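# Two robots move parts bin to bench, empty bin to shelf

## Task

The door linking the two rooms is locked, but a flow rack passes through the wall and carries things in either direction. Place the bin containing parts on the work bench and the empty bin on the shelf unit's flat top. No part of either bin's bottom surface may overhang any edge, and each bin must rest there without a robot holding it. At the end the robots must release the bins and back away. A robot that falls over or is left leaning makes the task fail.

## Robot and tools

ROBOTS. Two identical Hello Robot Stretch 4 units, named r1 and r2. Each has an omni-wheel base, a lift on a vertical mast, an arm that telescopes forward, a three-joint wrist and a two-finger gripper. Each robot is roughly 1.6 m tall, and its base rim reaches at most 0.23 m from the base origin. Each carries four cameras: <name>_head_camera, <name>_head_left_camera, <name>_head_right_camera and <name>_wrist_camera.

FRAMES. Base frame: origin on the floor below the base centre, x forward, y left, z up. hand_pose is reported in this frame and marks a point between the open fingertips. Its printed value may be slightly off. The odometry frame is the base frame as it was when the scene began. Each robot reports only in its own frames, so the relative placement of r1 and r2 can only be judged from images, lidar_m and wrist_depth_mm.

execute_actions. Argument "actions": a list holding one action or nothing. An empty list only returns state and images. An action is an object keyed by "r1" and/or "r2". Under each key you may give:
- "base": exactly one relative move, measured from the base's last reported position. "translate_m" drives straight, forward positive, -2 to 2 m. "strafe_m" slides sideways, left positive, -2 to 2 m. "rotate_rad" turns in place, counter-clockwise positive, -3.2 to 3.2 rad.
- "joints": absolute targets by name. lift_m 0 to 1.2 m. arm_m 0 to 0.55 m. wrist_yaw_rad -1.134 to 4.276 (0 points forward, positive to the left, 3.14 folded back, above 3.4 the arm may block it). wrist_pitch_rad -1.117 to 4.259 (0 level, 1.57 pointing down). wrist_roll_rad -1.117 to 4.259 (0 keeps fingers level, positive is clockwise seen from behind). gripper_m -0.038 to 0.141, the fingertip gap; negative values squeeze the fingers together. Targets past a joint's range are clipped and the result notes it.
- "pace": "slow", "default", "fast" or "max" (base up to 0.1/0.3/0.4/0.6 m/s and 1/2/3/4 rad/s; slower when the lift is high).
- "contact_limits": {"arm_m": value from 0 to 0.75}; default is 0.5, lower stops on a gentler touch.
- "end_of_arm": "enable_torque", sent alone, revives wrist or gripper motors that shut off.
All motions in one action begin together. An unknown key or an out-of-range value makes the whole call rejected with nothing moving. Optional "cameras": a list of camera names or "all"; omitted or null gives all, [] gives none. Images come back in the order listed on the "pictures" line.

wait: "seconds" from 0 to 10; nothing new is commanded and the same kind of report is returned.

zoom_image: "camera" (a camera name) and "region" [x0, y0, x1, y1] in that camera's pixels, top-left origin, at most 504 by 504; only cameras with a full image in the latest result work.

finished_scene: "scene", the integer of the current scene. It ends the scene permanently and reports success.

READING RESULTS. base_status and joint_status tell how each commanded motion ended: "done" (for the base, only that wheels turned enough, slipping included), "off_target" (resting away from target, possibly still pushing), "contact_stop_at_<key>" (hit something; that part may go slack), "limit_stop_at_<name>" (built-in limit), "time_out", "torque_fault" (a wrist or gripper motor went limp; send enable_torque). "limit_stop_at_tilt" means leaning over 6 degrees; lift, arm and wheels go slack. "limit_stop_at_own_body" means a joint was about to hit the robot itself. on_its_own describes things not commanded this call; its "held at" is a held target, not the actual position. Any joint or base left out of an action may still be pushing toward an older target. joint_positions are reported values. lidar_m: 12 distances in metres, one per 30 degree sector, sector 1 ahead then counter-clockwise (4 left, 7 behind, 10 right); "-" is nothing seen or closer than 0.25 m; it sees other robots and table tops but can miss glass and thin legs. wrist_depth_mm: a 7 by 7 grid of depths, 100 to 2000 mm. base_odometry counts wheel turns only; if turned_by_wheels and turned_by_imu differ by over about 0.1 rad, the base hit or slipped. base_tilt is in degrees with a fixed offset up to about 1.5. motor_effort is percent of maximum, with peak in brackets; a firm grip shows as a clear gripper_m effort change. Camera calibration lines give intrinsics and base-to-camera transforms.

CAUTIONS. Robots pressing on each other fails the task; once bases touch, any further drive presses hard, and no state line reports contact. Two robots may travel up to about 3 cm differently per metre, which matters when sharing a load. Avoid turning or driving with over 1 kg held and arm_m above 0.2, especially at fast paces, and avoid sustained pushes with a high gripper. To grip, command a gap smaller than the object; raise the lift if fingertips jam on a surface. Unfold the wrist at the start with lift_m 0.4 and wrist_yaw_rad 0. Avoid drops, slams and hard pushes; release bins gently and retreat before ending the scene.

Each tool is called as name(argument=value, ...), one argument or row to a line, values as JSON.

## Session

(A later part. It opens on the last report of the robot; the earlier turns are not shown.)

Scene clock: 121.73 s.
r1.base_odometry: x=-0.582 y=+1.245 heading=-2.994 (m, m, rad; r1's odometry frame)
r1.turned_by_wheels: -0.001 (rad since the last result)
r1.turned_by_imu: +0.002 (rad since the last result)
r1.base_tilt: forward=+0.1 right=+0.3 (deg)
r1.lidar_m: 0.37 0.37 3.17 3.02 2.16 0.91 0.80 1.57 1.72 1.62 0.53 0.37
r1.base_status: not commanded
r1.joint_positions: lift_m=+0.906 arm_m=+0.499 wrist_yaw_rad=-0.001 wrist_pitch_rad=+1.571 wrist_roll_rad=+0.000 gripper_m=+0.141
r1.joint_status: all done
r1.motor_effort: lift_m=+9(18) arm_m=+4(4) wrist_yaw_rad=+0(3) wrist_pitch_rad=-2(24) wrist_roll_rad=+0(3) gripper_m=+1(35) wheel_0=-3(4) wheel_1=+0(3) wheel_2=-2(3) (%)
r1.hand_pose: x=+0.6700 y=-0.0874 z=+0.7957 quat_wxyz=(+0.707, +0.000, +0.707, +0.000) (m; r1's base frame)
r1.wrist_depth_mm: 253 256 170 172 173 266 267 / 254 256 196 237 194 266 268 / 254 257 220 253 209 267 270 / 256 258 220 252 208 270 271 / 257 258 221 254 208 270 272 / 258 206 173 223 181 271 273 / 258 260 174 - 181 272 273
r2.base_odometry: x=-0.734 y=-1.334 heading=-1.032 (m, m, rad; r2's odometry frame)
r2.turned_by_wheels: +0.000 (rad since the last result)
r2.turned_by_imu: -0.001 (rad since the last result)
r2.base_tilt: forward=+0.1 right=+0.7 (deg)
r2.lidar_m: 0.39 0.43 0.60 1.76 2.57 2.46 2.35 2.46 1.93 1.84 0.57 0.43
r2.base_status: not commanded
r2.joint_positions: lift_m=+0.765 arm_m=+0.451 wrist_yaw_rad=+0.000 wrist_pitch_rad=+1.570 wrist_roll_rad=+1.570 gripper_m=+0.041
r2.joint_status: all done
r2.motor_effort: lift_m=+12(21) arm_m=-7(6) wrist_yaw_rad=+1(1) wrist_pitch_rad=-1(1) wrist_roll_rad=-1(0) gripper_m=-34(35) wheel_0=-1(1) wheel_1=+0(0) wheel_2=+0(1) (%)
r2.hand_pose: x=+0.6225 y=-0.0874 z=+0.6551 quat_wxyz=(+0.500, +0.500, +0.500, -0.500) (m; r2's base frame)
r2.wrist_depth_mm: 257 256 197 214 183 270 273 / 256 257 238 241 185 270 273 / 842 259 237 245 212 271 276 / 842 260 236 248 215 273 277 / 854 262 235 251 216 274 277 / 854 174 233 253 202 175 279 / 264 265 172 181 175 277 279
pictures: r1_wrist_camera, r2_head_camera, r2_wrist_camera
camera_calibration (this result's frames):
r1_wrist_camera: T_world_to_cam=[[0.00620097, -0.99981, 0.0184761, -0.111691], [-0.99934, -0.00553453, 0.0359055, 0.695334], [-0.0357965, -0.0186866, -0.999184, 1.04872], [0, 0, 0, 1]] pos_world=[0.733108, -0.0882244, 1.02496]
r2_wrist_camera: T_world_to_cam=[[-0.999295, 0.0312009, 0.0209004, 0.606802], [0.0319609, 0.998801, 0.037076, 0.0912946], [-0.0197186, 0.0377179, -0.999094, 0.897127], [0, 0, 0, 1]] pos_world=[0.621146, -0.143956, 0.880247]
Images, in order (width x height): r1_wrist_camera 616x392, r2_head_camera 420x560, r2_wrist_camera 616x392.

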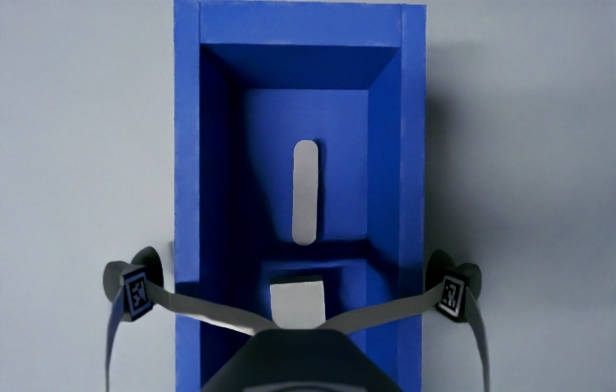

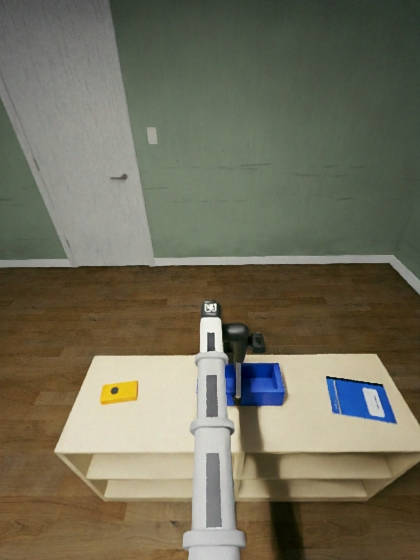

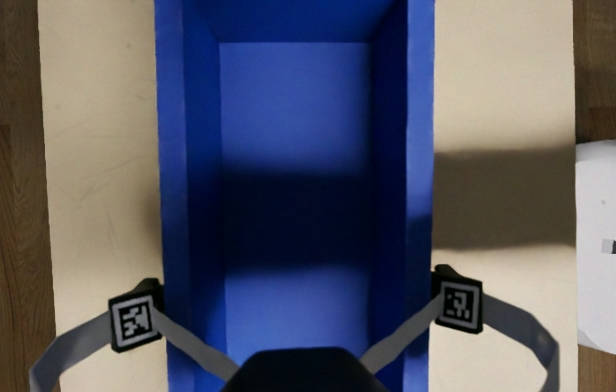

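execute_actions(
  actions=[
    {"r1":{"joints":{"lift_m":1.02}},"r2":{"joints":{"gripper_m":0.141}}},
  ],
  cameras=["r2_wrist_camera"],
)

execute_actions(
  actions=[
    {"r1":{"joints":{"arm_m":0.05},"base":{"translate_m":-0.25}},"r2":{"joints":{"lift_m":0.92}}},
  ],
  cameras=[],
)

execute_actions(
  actions=[
    {"r2":{"joints":{"arm_m":0.05},"base":{"translate_m":-0.3}}},
  ],
  cameras=["r1_head_camera","r2_head_camera"],
)

Scene clock: 124.10 s.
r1.base_odometry: x=-0.582 y=+1.245 heading=-2.994 (m, m, rad; r1's odometry frame)
r1.turned_by_wheels: +0.000 (rad since the last result)
r1.turned_by_imu: +0.001 (rad since the last result)
r1.base_tilt: forward=+0.1 right=+0.3 (deg)
r1.lidar_m: 0.35 0.36 3.19 2.98 2.18 0.87 0.81 1.55 1.71 1.64 0.53 0.38
r1.base_status: not commanded
r1.joint_positions: lift_m=+1.020 arm_m=+0.499 wrist_yaw_rad=+0.000 wrist_pitch_rad=+1.570 wrist_roll_rad=+0.000 gripper_m=+0.141
r1.joint_status: all done
r1.motor_effort: lift_m=+23(25) arm_m=+4(4) wrist_yaw_rad=-3(0) wrist_pitch_rad=+0(6) wrist_roll_rad=+1(1) gripper_m=-4(1) wheel_0=-3(3) wheel_1=+0(0) wheel_2=-2(2) (%)
r1.hand_pose: x=+0.6706 y=-0.0874 z=+0.9095 quat_wxyz=(+0.707, +0.000, +0.707, +0.000) (m; r1's base frame)
r1.wrist_depth_mm: 357 359 362 366 368 370 373 / 357 359 364 279 373 373 375 / 357 362 364 357 375 375 377 / 362 362 368 359 375 377 379 / 362 366 368 364 375 377 382 / 364 366 330 329 290 382 384 / 366 368 373 - 379 384 387
r2.base_odometry: x=-0.734 y=-1.334 heading=-1.032 (m, m, rad; r2's odometry frame)
r2.turned_by_wheels: +0.000 (rad since the last result)
r2.turned_by_imu: -0.001 (rad since the last result)
r2.base_tilt: forward=+0.1 right=+0.7 (deg)
r2.lidar_m: 0.40 0.41 0.62 1.76 2.53 2.48 2.38 2.47 1.90 1.83 0.56 0.43
r2.base_status: not commanded
r2.joint_positions: lift_m=+0.765 arm_m=+0.451 wrist_yaw_rad=+0.000 wrist_pitch_rad=+1.570 wrist_roll_rad=+1.570 gripper_m=+0.141
r2.joint_status: all done
r2.motor_effort: lift_m=+12(12) arm_m=-7(7) wrist_yaw_rad=-1(4) wrist_pitch_rad=-2(2) wrist_roll_rad=-1(0) gripper_m=+0(39) wheel_0=+0(1) wheel_1=-1(0) wheel_2=+0(1) (%)
r2.hand_pose: x=+0.6224 y=-0.0874 z=+0.6552 quat_wxyz=(+0.500, +0.500, +0.500, -0.500) (m; r2's base frame)
r2.wrist_depth_mm: 831 262 194 209 190 272 274 / 831 263 236 257 216 273 276 / 842 264 234 259 219 274 277 / 854 265 230 260 220 276 279 / 866 266 227 260 223 277 279 / 854 198 180 263 185 277 281 / 866 268 187 122 199 278 282
pictures: r2_wrist_camera
camera_calibration (this result's frames):
r2_wrist_camera: T_world_to_cam=[[-0.999292, 0.031399, 0.0207274, 0.606901], [0.0321525, 0.998795, 0.0370821, 0.0911695], [-0.019538, 0.0377223, -0.999097, 0.897071], [0, 0, 0, 1]] pos_world=[0.621067, -0.143955, 0.880301]
Images, in order (width x height): r2_wrist_camera 616x392.

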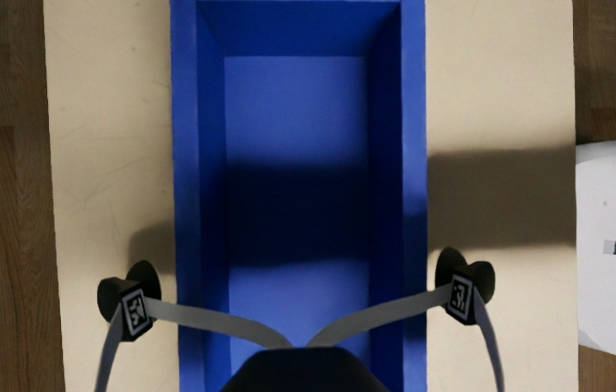

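Scene clock: 126.50 s.
r1.base_odometry: x=-0.335 y=+1.282 heading=-2.994 (m, m, rad; r1's odometry frame)
r1.turned_by_wheels: +0.000 (rad since the last result)
r1.turned_by_imu: +0.002 (rad since the last result)
r1.base_tilt: forward=+0.1 right=+0.3 (deg)
r1.lidar_m: 0.60 0.63 3.17 3.01 1.83 0.60 0.56 1.34 1.73 1.64 1.72 0.62
r1.base_status: done
r1.joint_positions: lift_m=+1.020 arm_m=+0.051 wrist_yaw_rad=+0.000 wrist_pitch_rad=+1.570 wrist_roll_rad=+0.000 gripper_m=+0.141
r1.joint_status: all done
r1.motor_effort: lift_m=+23(23) arm_m=-4(4) wrist_yaw_rad=-2(3) wrist_pitch_rad=-1(1) wrist_roll_rad=+1(0) gripper_m=+3(0) wheel_0=-4(10) wheel_1=-1(5) wheel_2=+0(13) (%)
r1.hand_pose: x=+0.2218 y=-0.0874 z=+0.9095 quat_wxyz=(+0.707, +0.000, +0.707, +0.000) (m; r1's base frame)
r1.wrist_depth_mm: 1078 1098 1078 1098 1098 1138 1138 / 1078 1098 1098 1118 1138 1098 1160 / 1098 1098 1118 1118 1160 1138 1160 / 1078 1118 1118 1118 1118 1138 1182 / 1118 1118 904 917 1138 1160 1182 / 1098 1138 917 917 1138 1160 1160 / 1118 1138 1138 - 1138 1160 1160
r2.base_odometry: x=-0.734 y=-1.334 heading=-1.032 (m, m, rad; r2's odometry frame)
r2.turned_by_wheels: +0.000 (rad since the last result)
r2.turned_by_imu: -0.001 (rad since the last result)
r2.base_tilt: forward=+0.1 right=+0.7 (deg)
r2.lidar_m: 0.38 0.42 0.61 1.72 2.55 2.48 2.36 2.49 1.92 1.84 0.55 0.43
r2.base_status: not commanded
r2.joint_positions: lift_m=+0.920 arm_m=+0.451 wrist_yaw_rad=+0.000 wrist_pitch_rad=+1.570 wrist_roll_rad=+1.570 gripper_m=+0.141
r2.joint_status: all done
r2.motor_effort: lift_m=+22(23) arm_m=-7(7) wrist_yaw_rad=-1(2) wrist_pitch_rad=-1(1) wrist_roll_rad=-2(2) gripper_m=-1(1) wheel_0=-1(0) wheel_1=+0(1) wheel_2=+1(1) (%)
r2.hand_pose: x=+0.6224 y=-0.0874 z=+0.8093 quat_wxyz=(+0.500, +0.500, +0.500, -0.500) (m; r2's base frame)
r2.wrist_depth_mm: 991 407 410 415 421 1025 1078 / 991 410 410 330 421 1042 1060 / 991 991 413 410 427 904 1060 / 976 1008 415 413 424 831 854 / 1008 1008 415 413 430 842 842 / 1008 196 351 413 430 436 854 / 1008 1025 421 120 433 436 1098
pictures: none
No camera images: the call's "cameras" was empty. Leave "cameras" out to get every camera's image.

Scene clock: 128.97 s.
r1.base_odometry: x=-0.335 y=+1.282 heading=-2.994 (m, m, rad; r1's odometry frame)
r1.turned_by_wheels: +0.000 (rad since the last result)
r1.turned_by_imu: +0.001 (rad since the last result)
r1.base_tilt: forward=+0.1 right=+0.3 (deg)
r1.lidar_m: 0.60 0.61 3.18 3.00 1.80 0.59 0.55 1.33 1.74 1.63 1.73 0.66
r1.base_status: not commanded
r1.joint_positions: lift_m=+1.020 arm_m=+0.051 wrist_yaw_rad=+0.000 wrist_pitch_rad=+1.570 wrist_roll_rad=+0.000 gripper_m=+0.141
r1.joint_status: not commanded
r1.motor_effort: lift_m=+23(23) arm_m=-5(5) wrist_yaw_rad=-2(2) wrist_pitch_rad=+0(1) wrist_roll_rad=-1(0) gripper_m=+1(1) wheel_0=-4(4) wheel_1=-1(1) wheel_2=+0(1) (%)
r1.hand_pose: x=+0.2218 y=-0.0874 z=+0.9095 quat_wxyz=(+0.707, +0.000, +0.707, +0.000) (m; r1's base frame)
r1.wrist_depth_mm: 1078 1118 1078 1118 1118 1118 1160 / 1078 1098 1098 1118 1138 1138 1138 / 1078 1078 1118 1118 1118 1138 1138 / 1098 1118 1098 1138 1138 1138 1160 / 1098 1138 904 931 1138 1182 1138 / 1118 1118 917 917 1138 1138 1182 / 1138 1118 1138 - 1182 1160 1182
r2.base_odometry: x=-0.888 y=-1.076 heading=-1.032 (m, m, rad; r2's odometry frame)
r2.turned_by_wheels: +0.000 (rad since the last result)
r2.turned_by_imu: +0.000 (rad since the last result)
r2.base_tilt: forward=+0.1 right=+0.6 (deg)
r2.lidar_m: 0.68 0.74 1.84 2.32 2.56 2.16 2.07 2.15 1.89 1.82 1.94 0.73
r2.base_status: done
r2.joint_positions: lift_m=+0.920 arm_m=+0.051 wrist_yaw_rad=+0.000 wrist_pitch_rad=+1.570 wrist_roll_rad=+1.570 gripper_m=+0.141
r2.joint_status: all done
r2.motor_effort: lift_m=+22(22) arm_m=-7(9) wrist_yaw_rad=+2(0) wrist_pitch_rad=-2(1) wrist_roll_rad=-3(2) gripper_m=-2(0) wheel_0=-1(6) wheel_1=+1(5) wheel_2=+0(6) (%)
r2.hand_pose: x=+0.2223 y=-0.0874 z=+0.8093 quat_wxyz=(+0.500, +0.500, +0.500, -0.500) (m; r2's base frame)
r2.wrist_depth_mm: 917 991 1008 1025 1025 1042 1042 / 917 991 1025 1025 1042 1060 1060 / 917 1008 1025 1025 1025 1060 1078 / 917 1008 1025 1025 831 842 442 / 931 1025 1025 820 831 1060 1078 / 931 197 1025 1042 831 1060 1078 / 931 1025 1042 120 1060 1078 1060
pictures: r1_head_camera, r2_head_camera
Images, in order (width x height): r1_head_camera 420x560, r2_head_camera 420x560.

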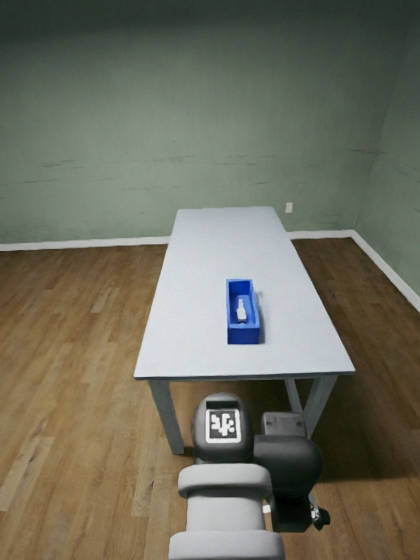

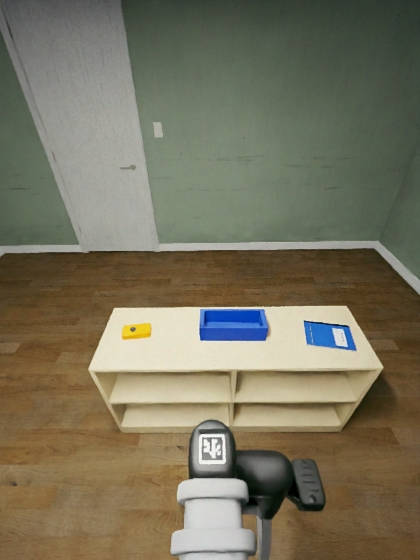

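finished_scene(
  scene=2,
)

The scene is finished: the task was done.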